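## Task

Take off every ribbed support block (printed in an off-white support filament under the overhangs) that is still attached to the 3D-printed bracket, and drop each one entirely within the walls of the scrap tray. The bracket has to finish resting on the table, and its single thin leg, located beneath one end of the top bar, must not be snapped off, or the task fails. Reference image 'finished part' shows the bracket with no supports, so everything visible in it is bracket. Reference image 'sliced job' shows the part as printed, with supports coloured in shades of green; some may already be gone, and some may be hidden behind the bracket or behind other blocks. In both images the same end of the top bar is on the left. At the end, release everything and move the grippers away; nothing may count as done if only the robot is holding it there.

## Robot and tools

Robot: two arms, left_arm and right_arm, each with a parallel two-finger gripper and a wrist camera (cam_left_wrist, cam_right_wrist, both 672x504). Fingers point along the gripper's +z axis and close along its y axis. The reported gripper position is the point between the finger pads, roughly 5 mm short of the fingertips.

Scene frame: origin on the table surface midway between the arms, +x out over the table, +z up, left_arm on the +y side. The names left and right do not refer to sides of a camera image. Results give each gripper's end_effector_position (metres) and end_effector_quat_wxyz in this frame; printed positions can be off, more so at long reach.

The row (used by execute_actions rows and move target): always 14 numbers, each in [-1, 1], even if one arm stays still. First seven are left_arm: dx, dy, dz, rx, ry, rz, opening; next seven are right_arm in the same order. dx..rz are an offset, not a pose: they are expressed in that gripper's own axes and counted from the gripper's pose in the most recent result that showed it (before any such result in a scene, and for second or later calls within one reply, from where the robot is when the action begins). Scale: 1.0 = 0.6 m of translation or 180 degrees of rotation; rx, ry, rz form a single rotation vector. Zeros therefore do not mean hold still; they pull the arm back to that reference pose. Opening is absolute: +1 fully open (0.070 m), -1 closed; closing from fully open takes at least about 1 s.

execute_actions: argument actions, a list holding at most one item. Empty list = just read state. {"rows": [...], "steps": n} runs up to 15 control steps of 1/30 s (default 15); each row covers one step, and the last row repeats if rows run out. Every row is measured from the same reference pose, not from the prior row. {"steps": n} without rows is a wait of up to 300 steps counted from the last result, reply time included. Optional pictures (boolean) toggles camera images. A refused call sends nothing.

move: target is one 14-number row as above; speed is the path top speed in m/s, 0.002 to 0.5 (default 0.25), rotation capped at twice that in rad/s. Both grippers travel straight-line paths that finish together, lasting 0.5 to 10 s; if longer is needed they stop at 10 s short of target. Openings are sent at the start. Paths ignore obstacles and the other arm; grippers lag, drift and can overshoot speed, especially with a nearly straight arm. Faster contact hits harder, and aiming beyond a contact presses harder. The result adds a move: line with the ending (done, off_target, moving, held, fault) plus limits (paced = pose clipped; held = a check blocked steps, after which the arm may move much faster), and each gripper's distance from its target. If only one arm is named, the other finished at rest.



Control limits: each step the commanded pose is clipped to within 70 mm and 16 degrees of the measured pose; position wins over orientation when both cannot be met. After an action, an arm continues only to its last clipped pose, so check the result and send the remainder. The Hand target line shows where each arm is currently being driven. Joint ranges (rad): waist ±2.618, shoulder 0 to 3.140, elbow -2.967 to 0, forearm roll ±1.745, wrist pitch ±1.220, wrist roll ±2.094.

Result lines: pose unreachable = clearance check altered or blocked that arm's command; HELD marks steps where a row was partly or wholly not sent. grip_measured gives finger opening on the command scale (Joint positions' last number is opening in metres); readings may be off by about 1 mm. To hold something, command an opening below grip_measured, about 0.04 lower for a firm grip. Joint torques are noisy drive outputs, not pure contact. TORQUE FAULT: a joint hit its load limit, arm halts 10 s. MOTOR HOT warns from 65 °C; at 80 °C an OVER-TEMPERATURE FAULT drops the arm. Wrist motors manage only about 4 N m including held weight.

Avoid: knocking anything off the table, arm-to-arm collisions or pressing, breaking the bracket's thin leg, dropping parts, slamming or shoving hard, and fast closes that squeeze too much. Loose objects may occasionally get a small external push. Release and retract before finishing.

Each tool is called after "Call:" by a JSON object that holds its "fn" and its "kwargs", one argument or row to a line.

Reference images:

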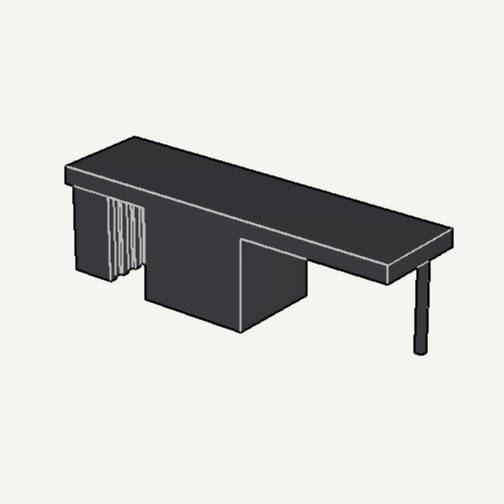

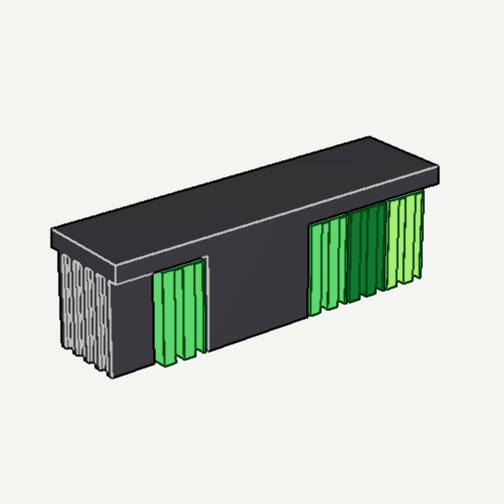

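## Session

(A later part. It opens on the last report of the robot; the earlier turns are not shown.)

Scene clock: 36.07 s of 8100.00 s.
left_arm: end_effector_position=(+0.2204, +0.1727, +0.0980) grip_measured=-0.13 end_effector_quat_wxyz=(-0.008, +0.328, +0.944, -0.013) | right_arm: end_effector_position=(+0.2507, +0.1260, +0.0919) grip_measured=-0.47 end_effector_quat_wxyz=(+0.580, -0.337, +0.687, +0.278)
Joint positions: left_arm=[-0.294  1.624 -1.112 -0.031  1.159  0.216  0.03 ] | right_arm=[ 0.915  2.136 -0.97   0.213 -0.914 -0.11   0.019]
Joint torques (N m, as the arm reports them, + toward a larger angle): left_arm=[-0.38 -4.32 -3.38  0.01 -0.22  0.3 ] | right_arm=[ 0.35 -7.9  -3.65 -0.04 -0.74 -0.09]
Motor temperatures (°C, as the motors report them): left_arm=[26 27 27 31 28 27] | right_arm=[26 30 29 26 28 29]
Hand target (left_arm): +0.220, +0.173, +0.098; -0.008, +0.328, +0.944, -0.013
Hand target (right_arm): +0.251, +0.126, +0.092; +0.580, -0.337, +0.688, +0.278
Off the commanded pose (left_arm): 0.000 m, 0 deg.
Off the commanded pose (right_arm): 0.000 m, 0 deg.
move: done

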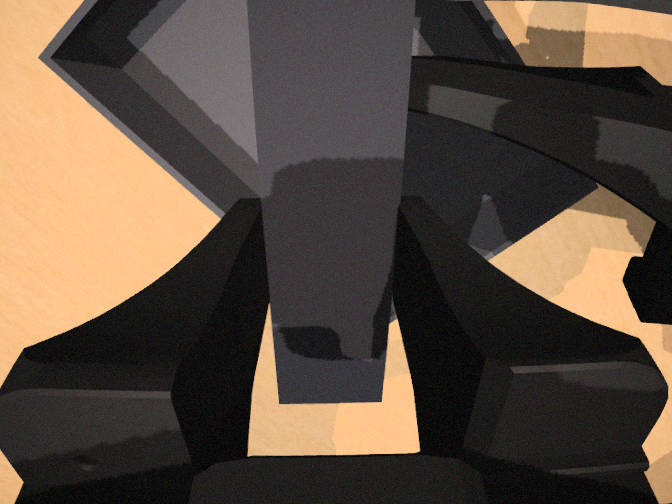

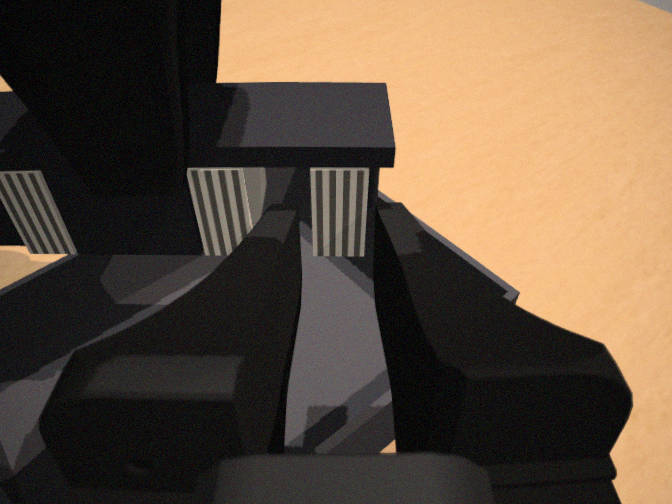

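Call:
{"fn": "move", "kwargs": {
  "target": [0,0,0,0,0,0,-0.4,-0.007,-0.001,0.013,0,0,0,-0.53],
  "speed": 0.03
}}

Call:
{"fn": "move", "kwargs": {
  "target": [0,0,0,0,0,0,-0.4,0,0,0,0,0,0,-0.8]
}}

Call:
{"fn": "move", "kwargs": {
  "target": [0,0,0,0,0,0,-0.4,0.003,0.005,0,0,0,0.07,-0.8],
  "speed": 0.05
}}

Scene clock: 37.83 s of 8100.00 s.
left_arm: end_effector_position=(+0.2204, +0.1727, +0.0980) grip_measured=-0.13 end_effector_quat_wxyz=(-0.008, +0.328, +0.944, -0.013) | right_arm: end_effector_position=(+0.2565, +0.1324, +0.0947) grip_measured=-0.53 end_effector_quat_wxyz=(+0.580, -0.337, +0.687, +0.278)
Joint positions: left_arm=[-0.294  1.624 -1.112 -0.031  1.159  0.216  0.03 ] | right_arm=[ 0.909  2.145 -1.01   0.211 -0.884 -0.115  0.016]
Joint torques (N m, as the arm reports them, + toward a larger angle): left_arm=[-0.21 -4.32 -3.33  0.   -0.23  0.28] | right_arm=[ 0.33 -8.16 -4.76 -0.03 -0.65 -0.14]
Motor temperatures (°C, as the motors report them): left_arm=[26 27 27 31 28 27] | right_arm=[26 30 29 26 28 29]
Hand target (left_arm): +0.220, +0.173, +0.098; -0.008, +0.328, +0.944, -0.013
Hand target (right_arm): +0.256, +0.132, +0.095; +0.580, -0.337, +0.687, +0.278
Off the commanded pose (left_arm): 0.000 m, 0 deg.
Off the commanded pose (right_arm): 0.000 m, 0 deg.
move: done

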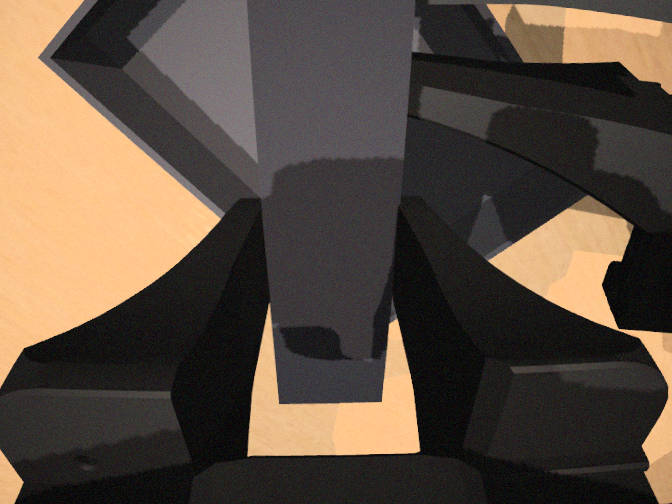

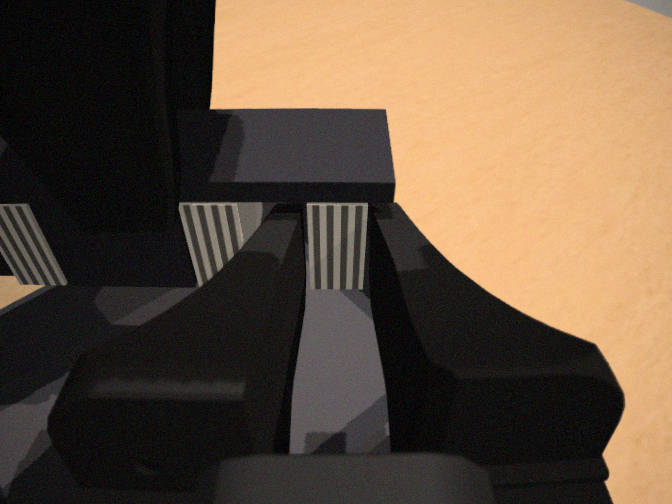

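Scene clock: 38.33 s of 8100.00 s.
left_arm: end_effector_position=(+0.2204, +0.1727, +0.0980) grip_measured=-0.13 end_effector_quat_wxyz=(-0.008, +0.328, +0.944, -0.013) | right_arm: end_effector_position=(+0.2565, +0.1324, +0.0947) grip_measured=-0.62 end_effector_quat_wxyz=(+0.580, -0.337, +0.687, +0.278)
Joint positions: left_arm=[-0.294  1.624 -1.112 -0.031  1.158  0.216  0.03 ] | right_arm=[ 0.909  2.145 -1.01   0.211 -0.884 -0.115  0.013]
Joint torques (N m, as the arm reports them, + toward a larger angle): left_arm=[-0.33 -4.43 -3.24  0.01 -0.19  0.28] | right_arm=[ 0.42 -8.19 -4.9  -0.03 -0.63 -0.14]
Motor temperatures (°C, as the motors report them): left_arm=[26 27 27 31 28 27] | right_arm=[26 30 29 26 28 29]
Hand target (left_arm): +0.220, +0.173, +0.098; -0.008, +0.328, +0.944, -0.013
Hand target (right_arm): +0.256, +0.132, +0.095; +0.580, -0.337, +0.687, +0.278
Off the commanded pose (left_arm): 0.000 m, 0 deg.
Off the commanded pose (right_arm): 0.000 m, 0 deg.
move: done

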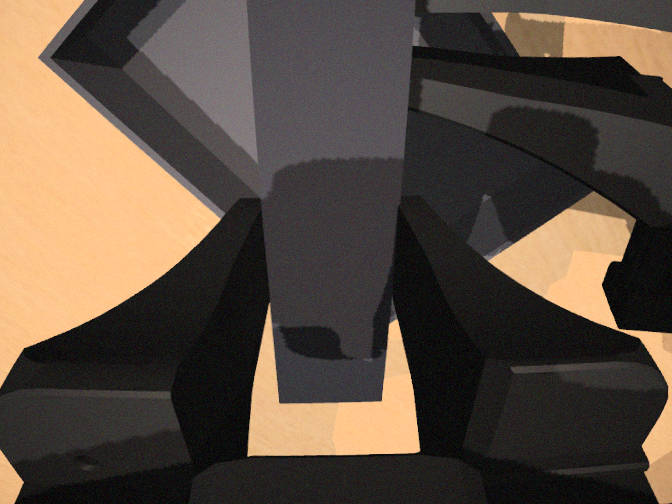

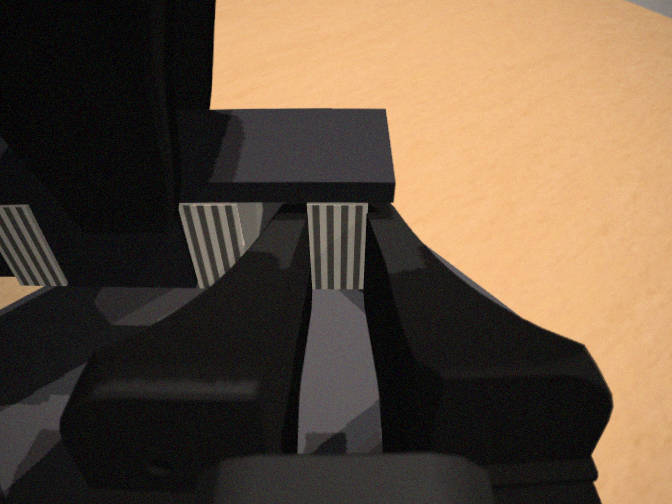

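Scene clock: 40.77 s of 8100.00 s.
left_arm: end_effector_position=(+0.2204, +0.1727, +0.0980) grip_measured=-0.13 end_effector_quat_wxyz=(-0.008, +0.329, +0.944, -0.013) | right_arm: end_effector_position=(+0.2539, +0.1340, +0.0929) grip_measured=-0.62 end_effector_quat_wxyz=(+0.546, -0.259, +0.720, +0.340)
Joint positions: left_arm=[-0.294  1.624 -1.112 -0.031  1.158  0.216  0.03 ] | right_arm=[ 0.918  2.151 -1.011  0.221 -0.889  0.102  0.013]
Joint torques (N m, as the arm reports them, + toward a larger angle): left_arm=[ 0.65 -4.48 -3.3  -0.01  0.1  -0.08] | right_arm=[ 1.83 -8.11 -5.54  0.14 -0.8  -0.04]
Motor temperatures (°C, as the motors report them): left_arm=[26 27 27 31 28 27] | right_arm=[26 30 29 26 29 29]
Hand target (left_arm): +0.220, +0.173, +0.098; -0.008, +0.328, +0.944, -0.013
Hand target (right_arm): +0.254, +0.134, +0.093; +0.546, -0.259, +0.720, +0.340
Off the commanded pose (left_arm): 0.000 m, 0 deg.
Off the commanded pose (right_arm): 0.000 m, 0 deg.
move: done

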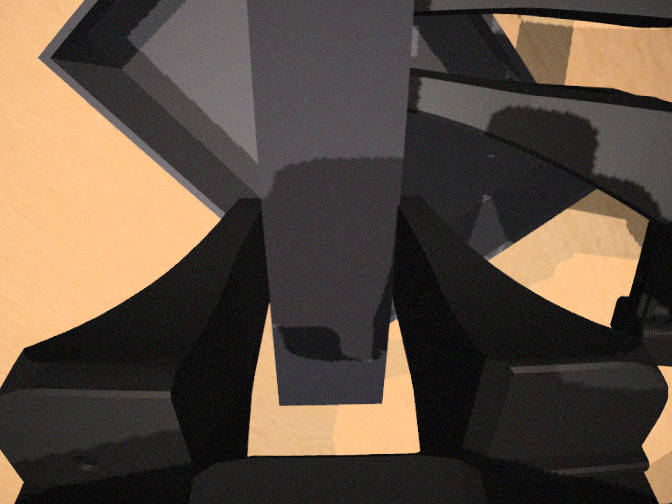

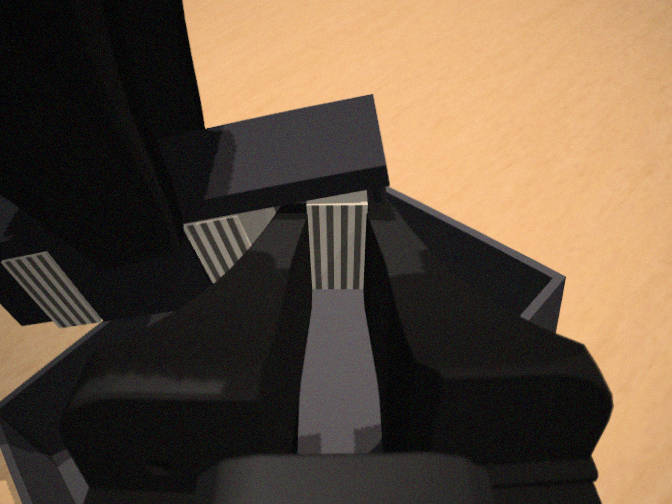

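Call:
{"fn": "move", "kwargs": {
  "target": [0,0.12,-0.01,0,0,0,-0.4,0,0,0,0,0,0,-0.8],
  "speed": 0.1
}}

Call:
{"fn": "move", "kwargs": {
  "target": [0,0,0,0,0,0,-0.4,0.05,-0.011,0.03,0.01,0.12,-0.07,-0.8],
  "speed": 0.15
}}

Scene clock: 42.60 s of 8100.00 s.
left_arm: end_effector_position=(+0.2644, +0.2290, +0.1018) grip_measured=-0.13 end_effector_quat_wxyz=(-0.008, +0.329, +0.944, -0.016) | right_arm: end_effector_position=(+0.2538, +0.1341, +0.0929) grip_measured=-0.62 end_effector_quat_wxyz=(+0.546, -0.259, +0.720, +0.340)
Joint positions: left_arm=[-0.065  1.694 -1.217 -0.031  1.2    0.445  0.03 ] | right_arm=[ 0.919  2.151 -1.011  0.221 -0.889  0.102  0.013]
Joint torques (N m, as the arm reports them, + toward a larger angle): left_arm=[-0.47 -5.39 -3.72 -0.32  0.12 -0.18] | right_arm=[ 0.58 -8.17 -5.28  0.11 -0.8   0.3 ]
Motor temperatures (°C, as the motors report them): left_arm=[26 27 27 31 28 27] | right_arm=[26 30 29 26 29 29]
Hand target (left_arm): +0.264, +0.229, +0.102; -0.008, +0.328, +0.944, -0.016
Hand target (right_arm): +0.254, +0.134, +0.093; +0.546, -0.259, +0.720, +0.340
Off the commanded pose (left_arm): 0.001 m, 0 deg.
Off the commanded pose (right_arm): 0.000 m, 0 deg.
move: done

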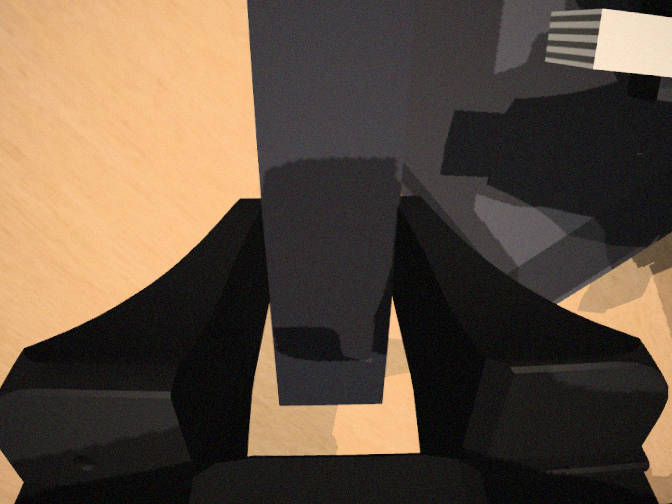

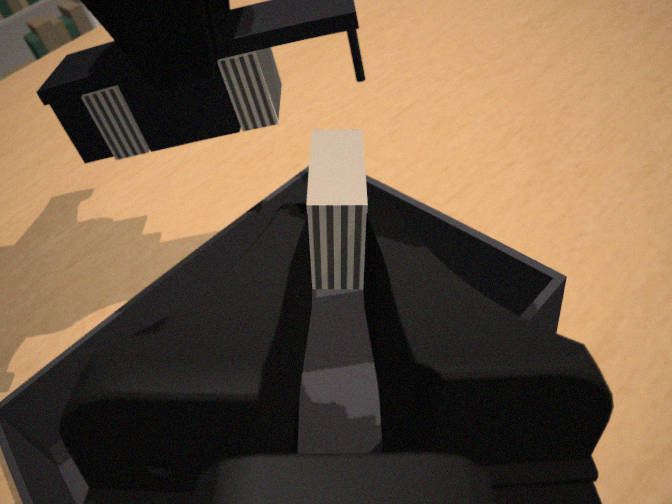

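Scene clock: 44.40 s of 8100.00 s.
left_arm: end_effector_position=(+0.2644, +0.2290, +0.1017) grip_measured=-0.13 end_effector_quat_wxyz=(-0.008, +0.329, +0.944, -0.016) | right_arm: end_effector_position=(+0.2623, +0.1435, +0.0595) grip_measured=-0.62 end_effector_quat_wxyz=(+0.440, -0.386, +0.783, +0.213)
Joint positions: left_arm=[-0.065  1.694 -1.217 -0.031  1.2    0.444  0.03 ] | right_arm=[ 0.894  2.13  -1.234  0.453 -0.281 -0.37   0.013]
Joint torques (N m, as the arm reports them, + toward a larger angle): left_arm=[ 0.32 -5.54 -3.72 -0.26 -0.05  0.24] | right_arm=[ 1.94 -8.8  -6.36  0.01 -0.5   0.02]
Motor temperatures (°C, as the motors report them): left_arm=[26 27 27 31 28 27] | right_arm=[26 30 29 26 29 29]
Hand target (left_arm): +0.264, +0.229, +0.102; -0.008, +0.329, +0.944, -0.016
Hand target (right_arm): +0.262, +0.144, +0.059; +0.439, -0.387, +0.782, +0.213
Off the commanded pose (left_arm): 0.000 m, 0 deg.
Off the commanded pose (right_arm): 0.001 m, 0 deg.
move: done

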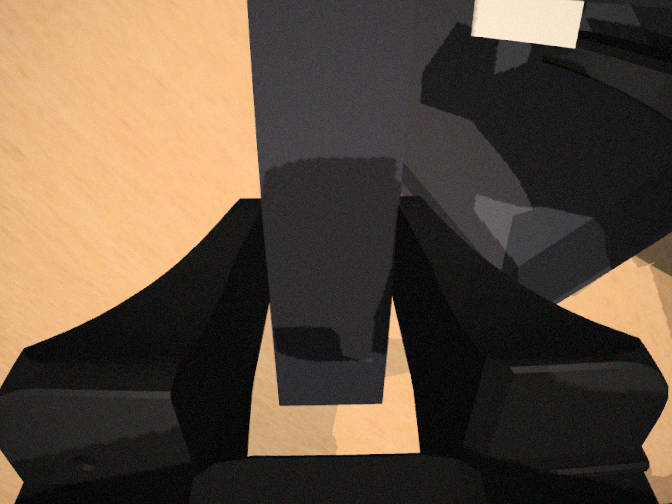

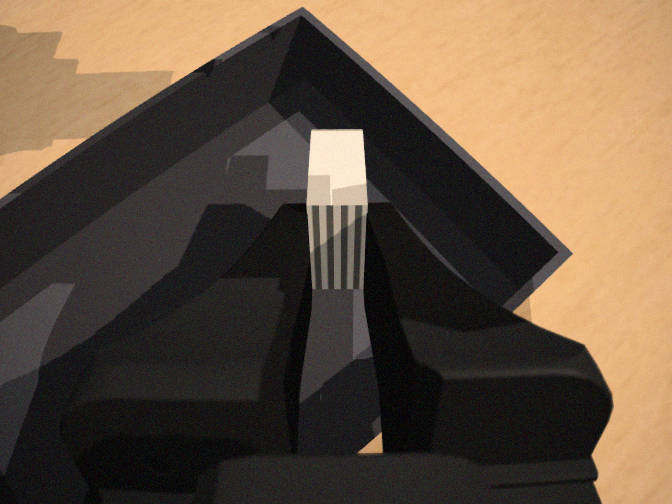

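Call:
{"fn": "move", "kwargs": {
  "target": [0,0,0,0,0,0,-0.4,0,0,0.025,0,0,0,-0.8],
  "speed": 0.1
}}

Call:
{"fn": "move", "kwargs": {
  "target": [0,0,0,0,0,0,-0.4,0,0,0,0,0,0,-0.4]
}}

Call:
{"fn": "move", "kwargs": {
  "target": [0,0,0,0,0,0,-0.4,0,0,-0.07,0,0,0,-0.4]
}}

Call:
{"fn": "move", "kwargs": {
  "target": [0,-0.135,0.028,0,0,0,-0.4,0.017,0.038,-0.032,0,-0.08,0,-1],
  "speed": 0.1
}}

Scene clock: 46.97 s of 8100.00 s.
left_arm: end_effector_position=(+0.2644, +0.2290, +0.1018) grip_measured=-0.13 end_effector_quat_wxyz=(-0.008, +0.329, +0.944, -0.016) | right_arm: end_effector_position=(+0.2700, +0.1537, +0.0512) grip_measured=-0.62 end_effector_quat_wxyz=(+0.440, -0.386, +0.782, +0.213)
Joint positions: left_arm=[-0.065  1.694 -1.217 -0.031  1.2    0.445  0.03 ] | right_arm=[ 0.889  2.183 -1.295  0.452 -0.272 -0.373  0.013]
Joint torques (N m, as the arm reports them, + toward a larger angle): left_arm=[ 0.54 -5.43 -3.17 -0.21 -0.17  0.21] | right_arm=[  0.26 -10.36  -5.36   0.17  -0.46  -0.15]
Motor temperatures (°C, as the motors report them): left_arm=[26 27 27 31 28 27] | right_arm=[26 30 29 26 29 29]
Hand target (left_arm): +0.264, +0.229, +0.102; -0.008, +0.329, +0.944, -0.016
Hand target (right_arm): +0.270, +0.153, +0.051; +0.440, -0.386, +0.783, +0.213
Off the commanded pose (left_arm): 0.000 m, 0 deg.
Off the commanded pose (right_arm): 0.000 m, 0 deg.
move: done

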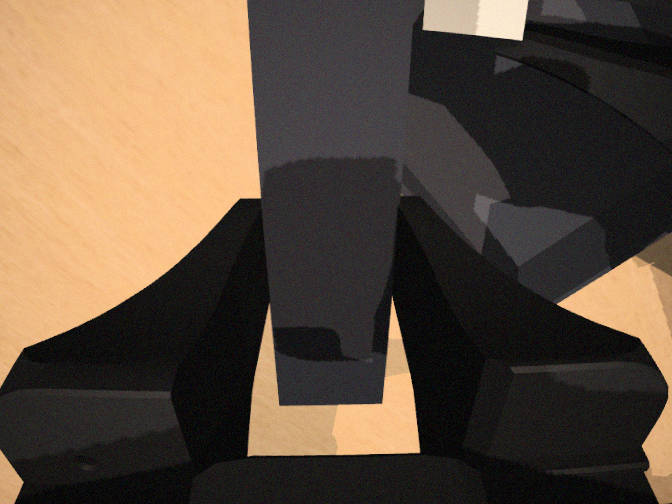

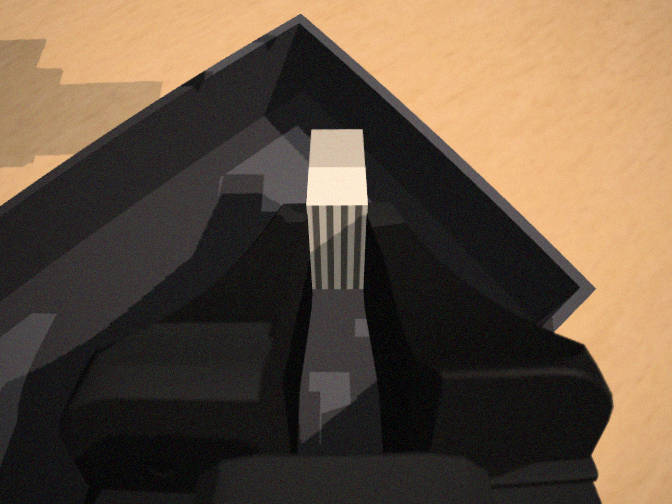

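Scene clock: 47.47 s of 8100.00 s.
left_arm: end_effector_position=(+0.2644, +0.2290, +0.1018) grip_measured=-0.13 end_effector_quat_wxyz=(-0.008, +0.329, +0.944, -0.016) | right_arm: end_effector_position=(+0.2700, +0.1537, +0.0512) grip_measured=-0.40 end_effector_quat_wxyz=(+0.439, -0.386, +0.783, +0.213)
Joint positions: left_arm=[-0.065  1.694 -1.217 -0.031  1.2    0.445  0.03 ] | right_arm=[ 0.889  2.183 -1.295  0.453 -0.272 -0.373  0.021]
Joint torques (N m, as the arm reports them, + toward a larger angle): left_arm=[ 0.4  -5.52 -3.34 -0.19 -0.18  0.25] | right_arm=[  0.3  -10.11  -5.53   0.12  -0.47  -0.15]
Motor temperatures (°C, as the motors report them): left_arm=[26 27 27 31 28 27] | right_arm=[26 30 29 26 29 29]
Hand target (left_arm): +0.264, +0.229, +0.102; -0.008, +0.329, +0.944, -0.016
Hand target (right_arm): +0.270, +0.154, +0.051; +0.440, -0.386, +0.782, +0.213
Off the commanded pose (left_arm): 0.000 m, 0 deg.
Off the commanded pose (right_arm): 0.000 m, 0 deg.
move: done

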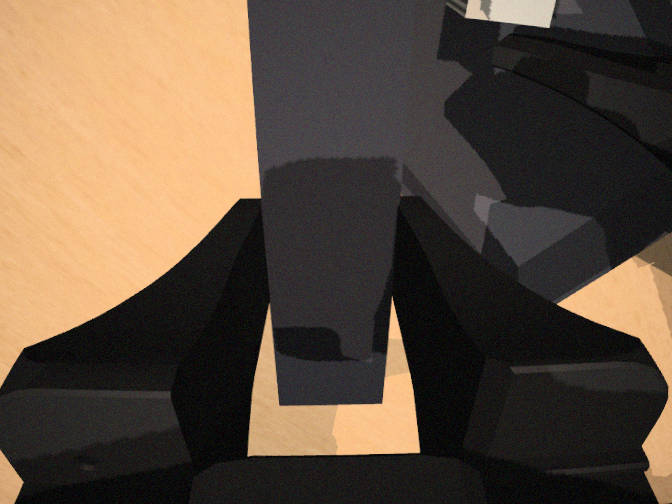

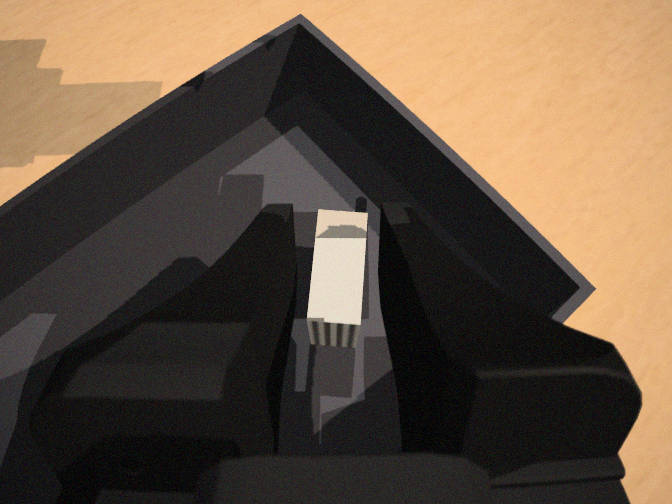

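Scene clock: 48.17 s of 8100.00 s.
left_arm: end_effector_position=(+0.2644, +0.2290, +0.1018) grip_measured=-0.13 end_effector_quat_wxyz=(-0.008, +0.329, +0.944, -0.016) | right_arm: end_effector_position=(+0.2481, +0.1254, +0.0741) grip_measured=-0.40 end_effector_quat_wxyz=(+0.440, -0.386, +0.783, +0.213)
Joint positions: left_arm=[-0.065  1.694 -1.217 -0.031  1.2    0.445  0.03 ] | right_arm=[ 0.903  2.036 -1.132  0.465 -0.292 -0.375  0.021]
Joint torques (N m, as the arm reports them, + toward a larger angle): left_arm=[ 0.68 -5.52 -3.21 -0.21 -0.18  0.22] | right_arm=[ 1.76 -8.02 -5.98  0.15 -0.62 -0.15]
Motor temperatures (°C, as the motors report them): left_arm=[26 27 27 31 28 27] | right_arm=[26 30 29 26 29 29]
Hand target (left_arm): +0.264, +0.229, +0.102; -0.008, +0.329, +0.944, -0.016
Hand target (right_arm): +0.248, +0.126, +0.074; +0.439, -0.386, +0.783, +0.213
Off the commanded pose (left_arm): 0.000 m, 0 deg.
Off the commanded pose (right_arm): 0.001 m, 0 deg.
move: done

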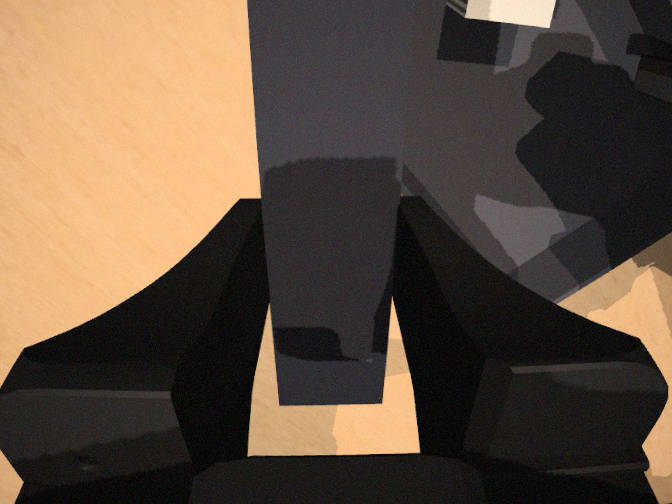

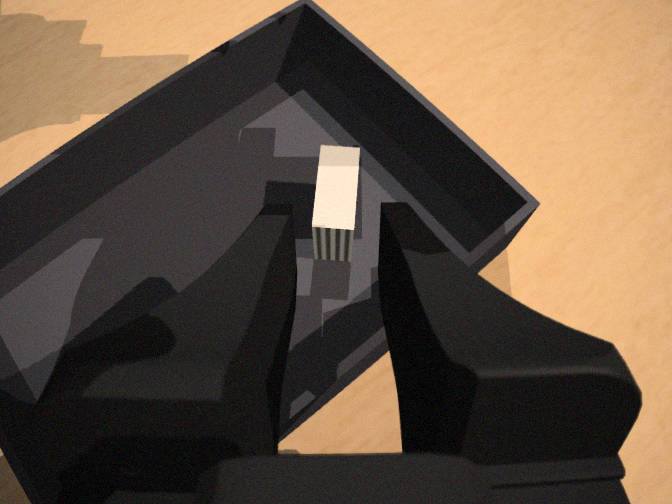

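Scene clock: 49.67 s of 8100.00 s.
left_arm: end_effector_position=(+0.2150, +0.1653, +0.0874) grip_measured=-0.13 end_effector_quat_wxyz=(-0.008, +0.329, +0.944, -0.013) | right_arm: end_effector_position=(+0.2162, +0.1219, +0.0748) grip_measured=-0.98 end_effector_quat_wxyz=(+0.534, -0.356, +0.722, +0.260)
Joint positions: left_arm=[-0.325  1.632 -1.078 -0.031  1.114  0.186  0.03 ] | right_arm=[ 0.997  2.078 -0.913  0.328 -0.798 -0.165  0.001]
Joint torques (N m, as the arm reports them, + toward a larger angle): left_arm=[ 0.53 -4.93 -3.09  0.09 -0.15  0.33] | right_arm=[ 1.34 -8.09 -3.78 -0.05 -0.53  0.18]
Motor temperatures (°C, as the motors report them): left_arm=[26 27 27 31 28 27] | right_arm=[26 30 29 26 29 29]
Hand target (left_arm): +0.215, +0.165, +0.088; -0.007, +0.329, +0.944, -0.013
Hand target (right_arm): +0.217, +0.122, +0.075; +0.534, -0.356, +0.722, +0.260
Off the commanded pose (left_arm): 0.001 m, 0 deg.
Off the commanded pose (right_arm): 0.001 m, 0 deg.
move: done

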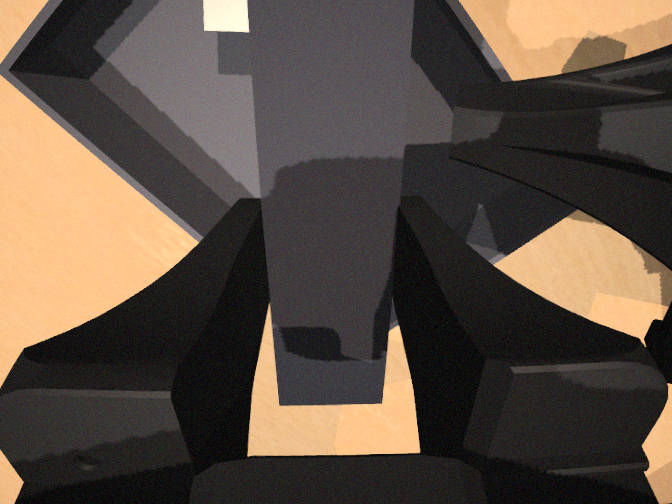

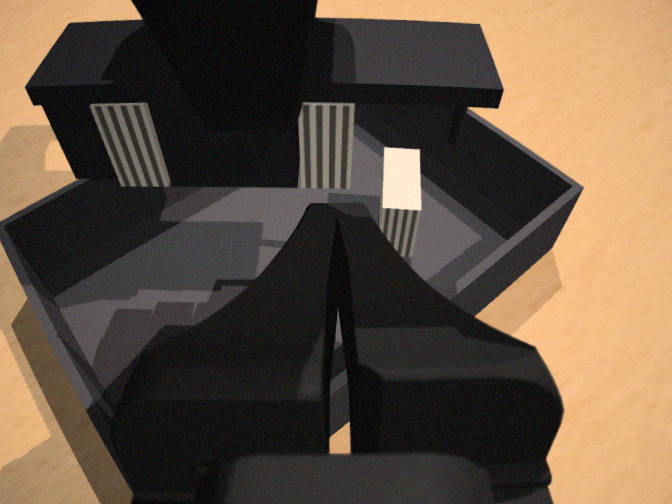

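Call:
{"fn": "move", "kwargs": {
  "target": [0,0,0.008,0,0,0,-0.4,-0.01,0,0.032,0,0,0,-1],
  "speed": 0.015
}}

Scene clock: 51.70 s of 8100.00 s.
left_arm: end_effector_position=(+0.2145, +0.1643, +0.0826) grip_measured=-0.13 end_effector_quat_wxyz=(-0.008, +0.328, +0.944, -0.014) | right_arm: end_effector_position=(+0.2288, +0.1383, +0.0753) grip_measured=-0.98 end_effector_quat_wxyz=(+0.534, -0.356, +0.721, +0.260)
Joint positions: left_arm=[-0.327  1.639 -1.065 -0.035  1.095  0.185  0.03 ] | right_arm=[ 0.982  2.12  -1.006  0.324 -0.748 -0.178  0.001]
Joint torques (N m, as the arm reports them, + toward a larger angle): left_arm=[ 0.02 -4.3  -2.54  0.06  0.03  0.14] | right_arm=[ 0.37 -8.72 -4.11 -0.02 -0.76 -0.12]
Motor temperatures (°C, as the motors report them): left_arm=[26 27 27 31 28 27] | right_arm=[26 30 29 26 29 29]
Hand target (left_arm): +0.215, +0.165, +0.083; -0.008, +0.329, +0.944, -0.013
Hand target (right_arm): +0.228, +0.138, +0.075; +0.534, -0.356, +0.722, +0.260
Off the commanded pose (left_arm): 0.001 m, 0 deg.
Off the commanded pose (right_arm): 0.001 m, 0 deg.
move: done

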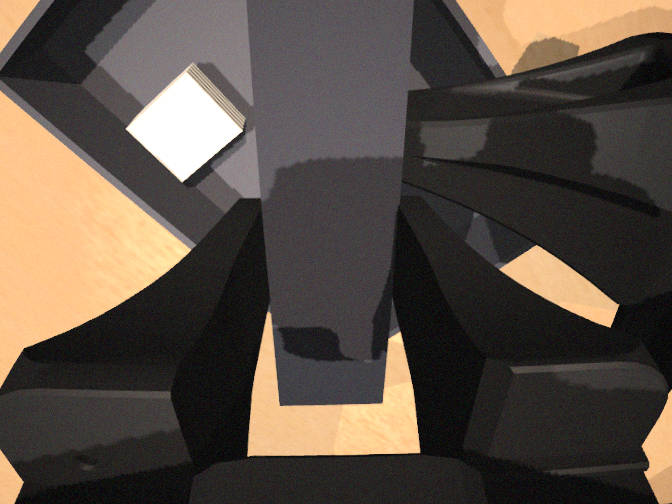

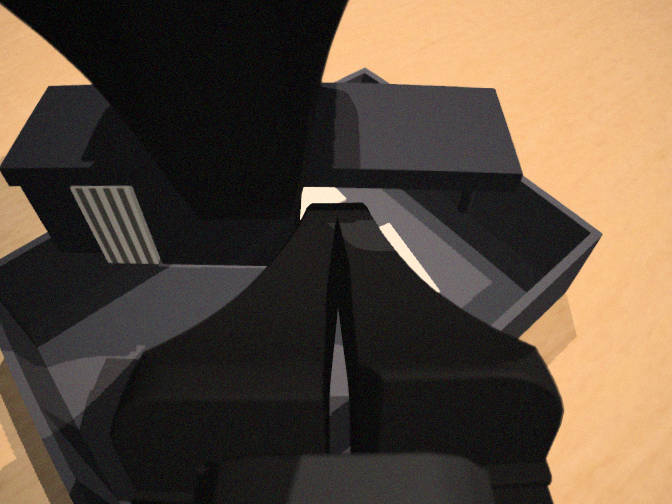

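Call:
{"fn": "move", "kwargs": {
  "target": [0,0,0,0,0,0,-0.4,0.014,0,-0.055,0,0,0,-1],
  "speed": 0.1
}}

Call:
{"fn": "move", "kwargs": {
  "target": [-0.05,-0.028,0,0,0,0,-0.4,0,0.033,0,0,0,0,-1],
  "speed": 0.1
}}

Scene clock: 53.37 s of 8100.00 s.
left_arm: end_effector_position=(+0.2144, +0.1644, +0.0826) grip_measured=-0.13 end_effector_quat_wxyz=(-0.008, +0.328, +0.944, -0.014) | right_arm: end_effector_position=(+0.2078, +0.1111, +0.0771) grip_measured=-0.98 end_effector_quat_wxyz=(+0.534, -0.356, +0.721, +0.260)
Joint positions: left_arm=[-0.327  1.639 -1.065 -0.035  1.095  0.186  0.03 ] | right_arm=[ 1.008  2.045 -0.853  0.334 -0.826 -0.159  0.001]
Joint torques (N m, as the arm reports them, + toward a larger angle): left_arm=[-0.31 -4.47 -2.75 -0.28 -0.09 -0.01] | right_arm=[ 1.42 -8.16 -5.19  0.1  -0.57  0.22]
Motor temperatures (°C, as the motors report them): left_arm=[26 27 27 31 28 27] | right_arm=[26 31 29 26 29 29]
Hand target (left_arm): +0.214, +0.164, +0.083; -0.008, +0.328, +0.944, -0.014
Hand target (right_arm): +0.208, +0.111, +0.077; +0.534, -0.356, +0.721, +0.261
Off the commanded pose (left_arm): 0.000 m, 0 deg.
Off the commanded pose (right_arm): 0.000 m, 0 deg.
move: done

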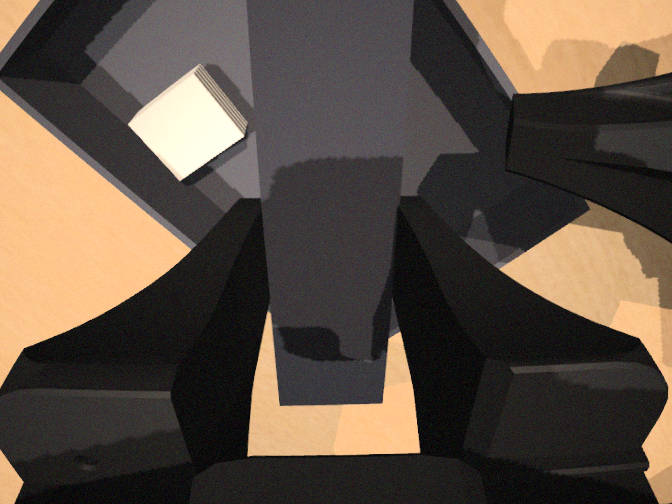

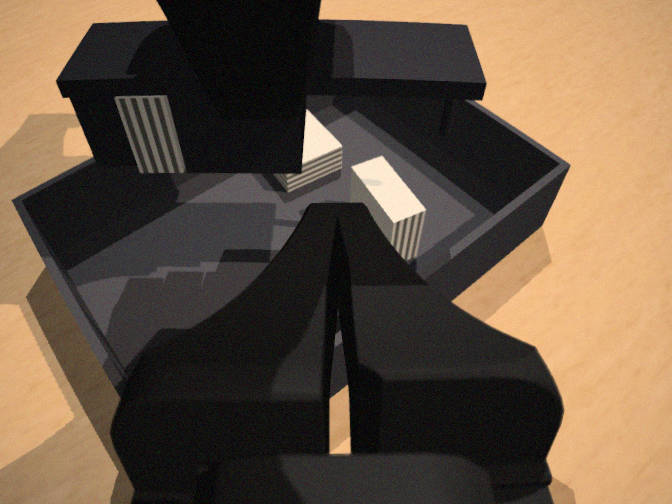

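Scene clock: 54.10 s of 8100.00 s.
left_arm: end_effector_position=(+0.2284, +0.1325, +0.0836) grip_measured=-0.13 end_effector_quat_wxyz=(-0.007, +0.328, +0.944, -0.014) | right_arm: end_effector_position=(+0.1915, +0.1235, +0.0771) grip_measured=-0.98 end_effector_quat_wxyz=(+0.534, -0.356, +0.721, +0.261)
Joint positions: left_arm=[-0.395  1.73  -1.188 -0.033  1.124  0.116  0.03 ] | right_arm=[ 1.074  2.056 -0.878  0.421 -0.823 -0.202  0.001]
Joint torques (N m, as the arm reports them, + toward a larger angle): left_arm=[ 0.51 -5.91 -3.32  0.05  0.1   0.15] | right_arm=[ 0.37 -7.1  -4.71 -0.11 -0.54  0.12]
Motor temperatures (°C, as the motors report them): left_arm=[26 27 27 31 28 27] | right_arm=[26 31 29 26 29 29]
Hand target (left_arm): +0.228, +0.133, +0.084; -0.008, +0.328, +0.944, -0.014
Hand target (right_arm): +0.192, +0.123, +0.077; +0.534, -0.356, +0.722, +0.261
Off the commanded pose (left_arm): 0.001 m, 0 deg.
Off the commanded pose (right_arm): 0.001 m, 0 deg.
move: done

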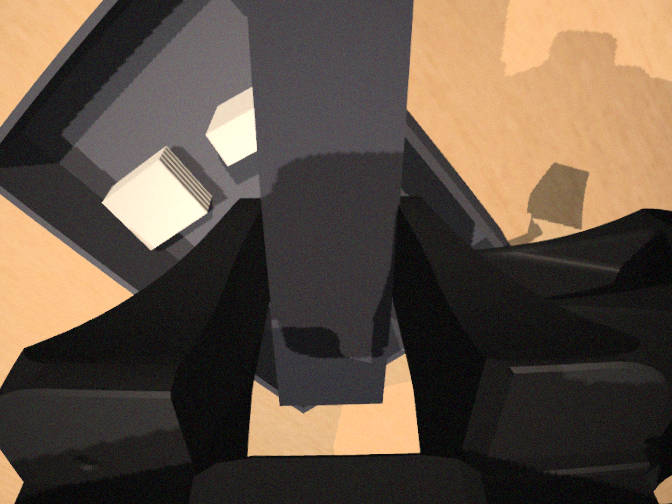

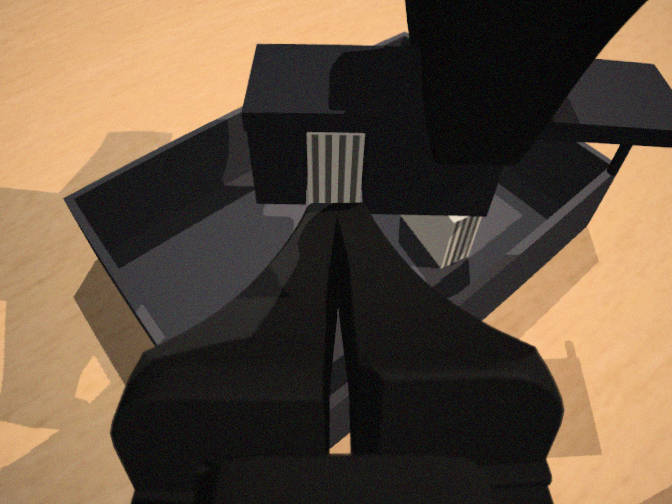

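Call:
{"fn": "move", "kwargs": {
  "target": [0,0,0,0,0,0,-0.4,0.002,0.032,0,0,0,0,-0.14],
  "speed": 0.03
}}

Call:
{"fn": "move", "kwargs": {
  "target": [0,0,0,0,0,0,-0.4,-0.007,0,0.026,0,0,0,-0.14],
  "speed": 0.012
}}

Scene clock: 55.90 s of 8100.00 s.
left_arm: end_effector_position=(+0.2281, +0.1327, +0.0834) grip_measured=-0.13 end_effector_quat_wxyz=(-0.008, +0.329, +0.944, -0.014) | right_arm: end_effector_position=(+0.1755, +0.1351, +0.0757) grip_measured=-0.14 end_effector_quat_wxyz=(+0.533, -0.356, +0.722, +0.261)
Joint positions: left_arm=[-0.395  1.73  -1.187 -0.033  1.124  0.117  0.03 ] | right_arm=[ 1.135  2.073 -0.906  0.503 -0.825 -0.242  0.03 ]
Joint torques (N m, as the arm reports them, + toward a larger angle): left_arm=[-0.46 -4.68 -4.67 -0.02  0.06 -0.2 ] | right_arm=[ 0.97 -7.48 -4.9  -0.06 -0.75  0.02]
Motor temperatures (°C, as the motors report them): left_arm=[26 27 27 31 28 27] | right_arm=[26 31 29 26 29 29]
Hand target (left_arm): +0.228, +0.132, +0.084; -0.007, +0.328, +0.944, -0.014
Hand target (right_arm): +0.176, +0.135, +0.076; +0.533, -0.356, +0.722, +0.261
Off the commanded pose (left_arm): 0.000 m, 0 deg.
Off the commanded pose (right_arm): 0.001 m, 0 deg.
move: done

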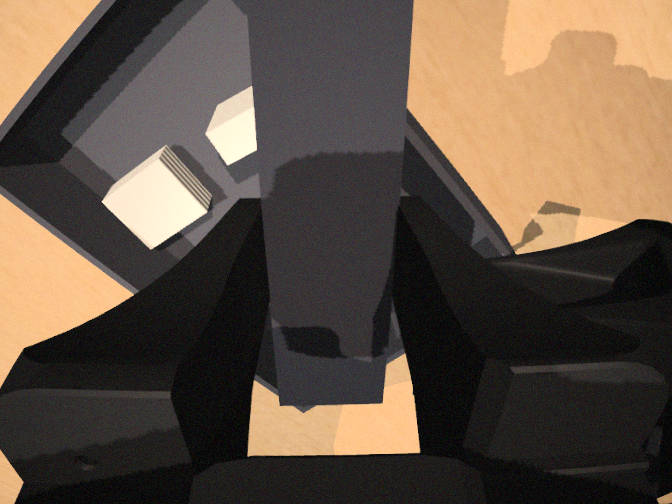

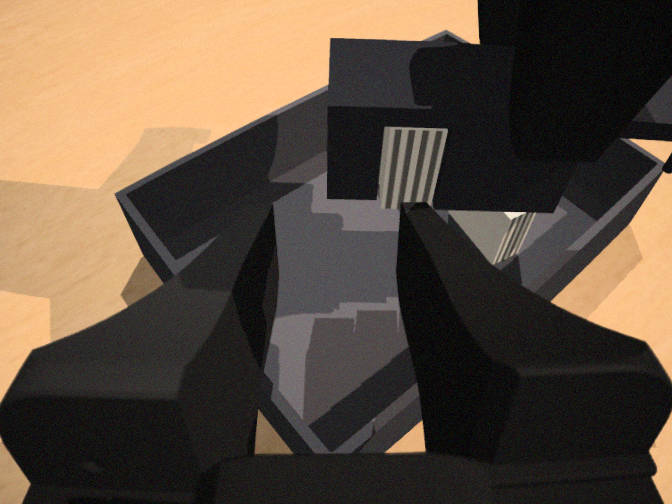

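Scene clock: 57.47 s of 8100.00 s.
left_arm: end_effector_position=(+0.2278, +0.1322, +0.0833) grip_measured=-0.13 end_effector_quat_wxyz=(-0.008, +0.328, +0.945, -0.015) | right_arm: end_effector_position=(+0.1857, +0.1481, +0.0753) grip_measured=-0.14 end_effector_quat_wxyz=(+0.534, -0.356, +0.721, +0.262)
Joint positions: left_arm=[-0.395  1.73  -1.187 -0.036  1.124  0.116  0.03 ] | right_arm=[ 1.116  2.107 -0.976  0.495 -0.79  -0.255  0.03 ]
Joint torques (N m, as the arm reports them, + toward a larger angle): left_arm=[-0.25 -5.24 -3.91  0.1   0.07  0.01] | right_arm=[ 0.45 -7.96 -4.39 -0.07 -0.52 -0.11]
Motor temperatures (°C, as the motors report them): left_arm=[26 27 27 31 28 27] | right_arm=[26 31 29 26 29 29]
Hand target (left_arm): +0.228, +0.133, +0.083; -0.008, +0.329, +0.944, -0.014
Hand target (right_arm): +0.185, +0.148, +0.075; +0.533, -0.356, +0.722, +0.261
Off the commanded pose (left_arm): 0.001 m, 0 deg.
Off the commanded pose (right_arm): 0.000 m, 0 deg.
move: done

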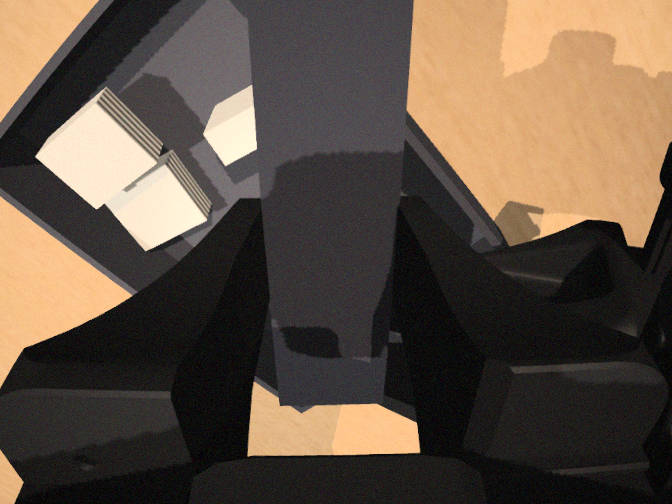

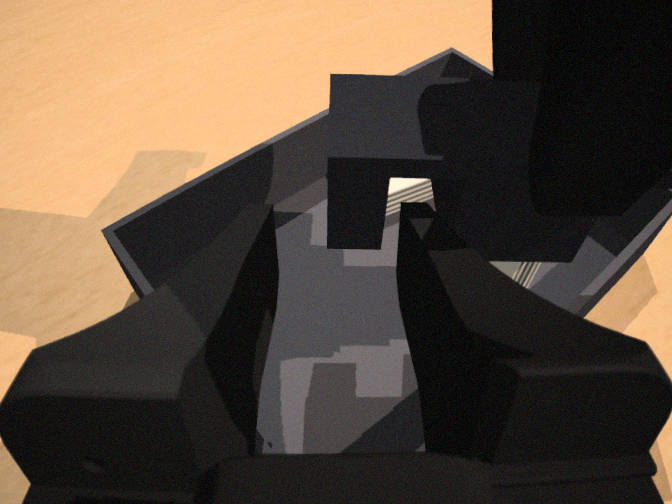

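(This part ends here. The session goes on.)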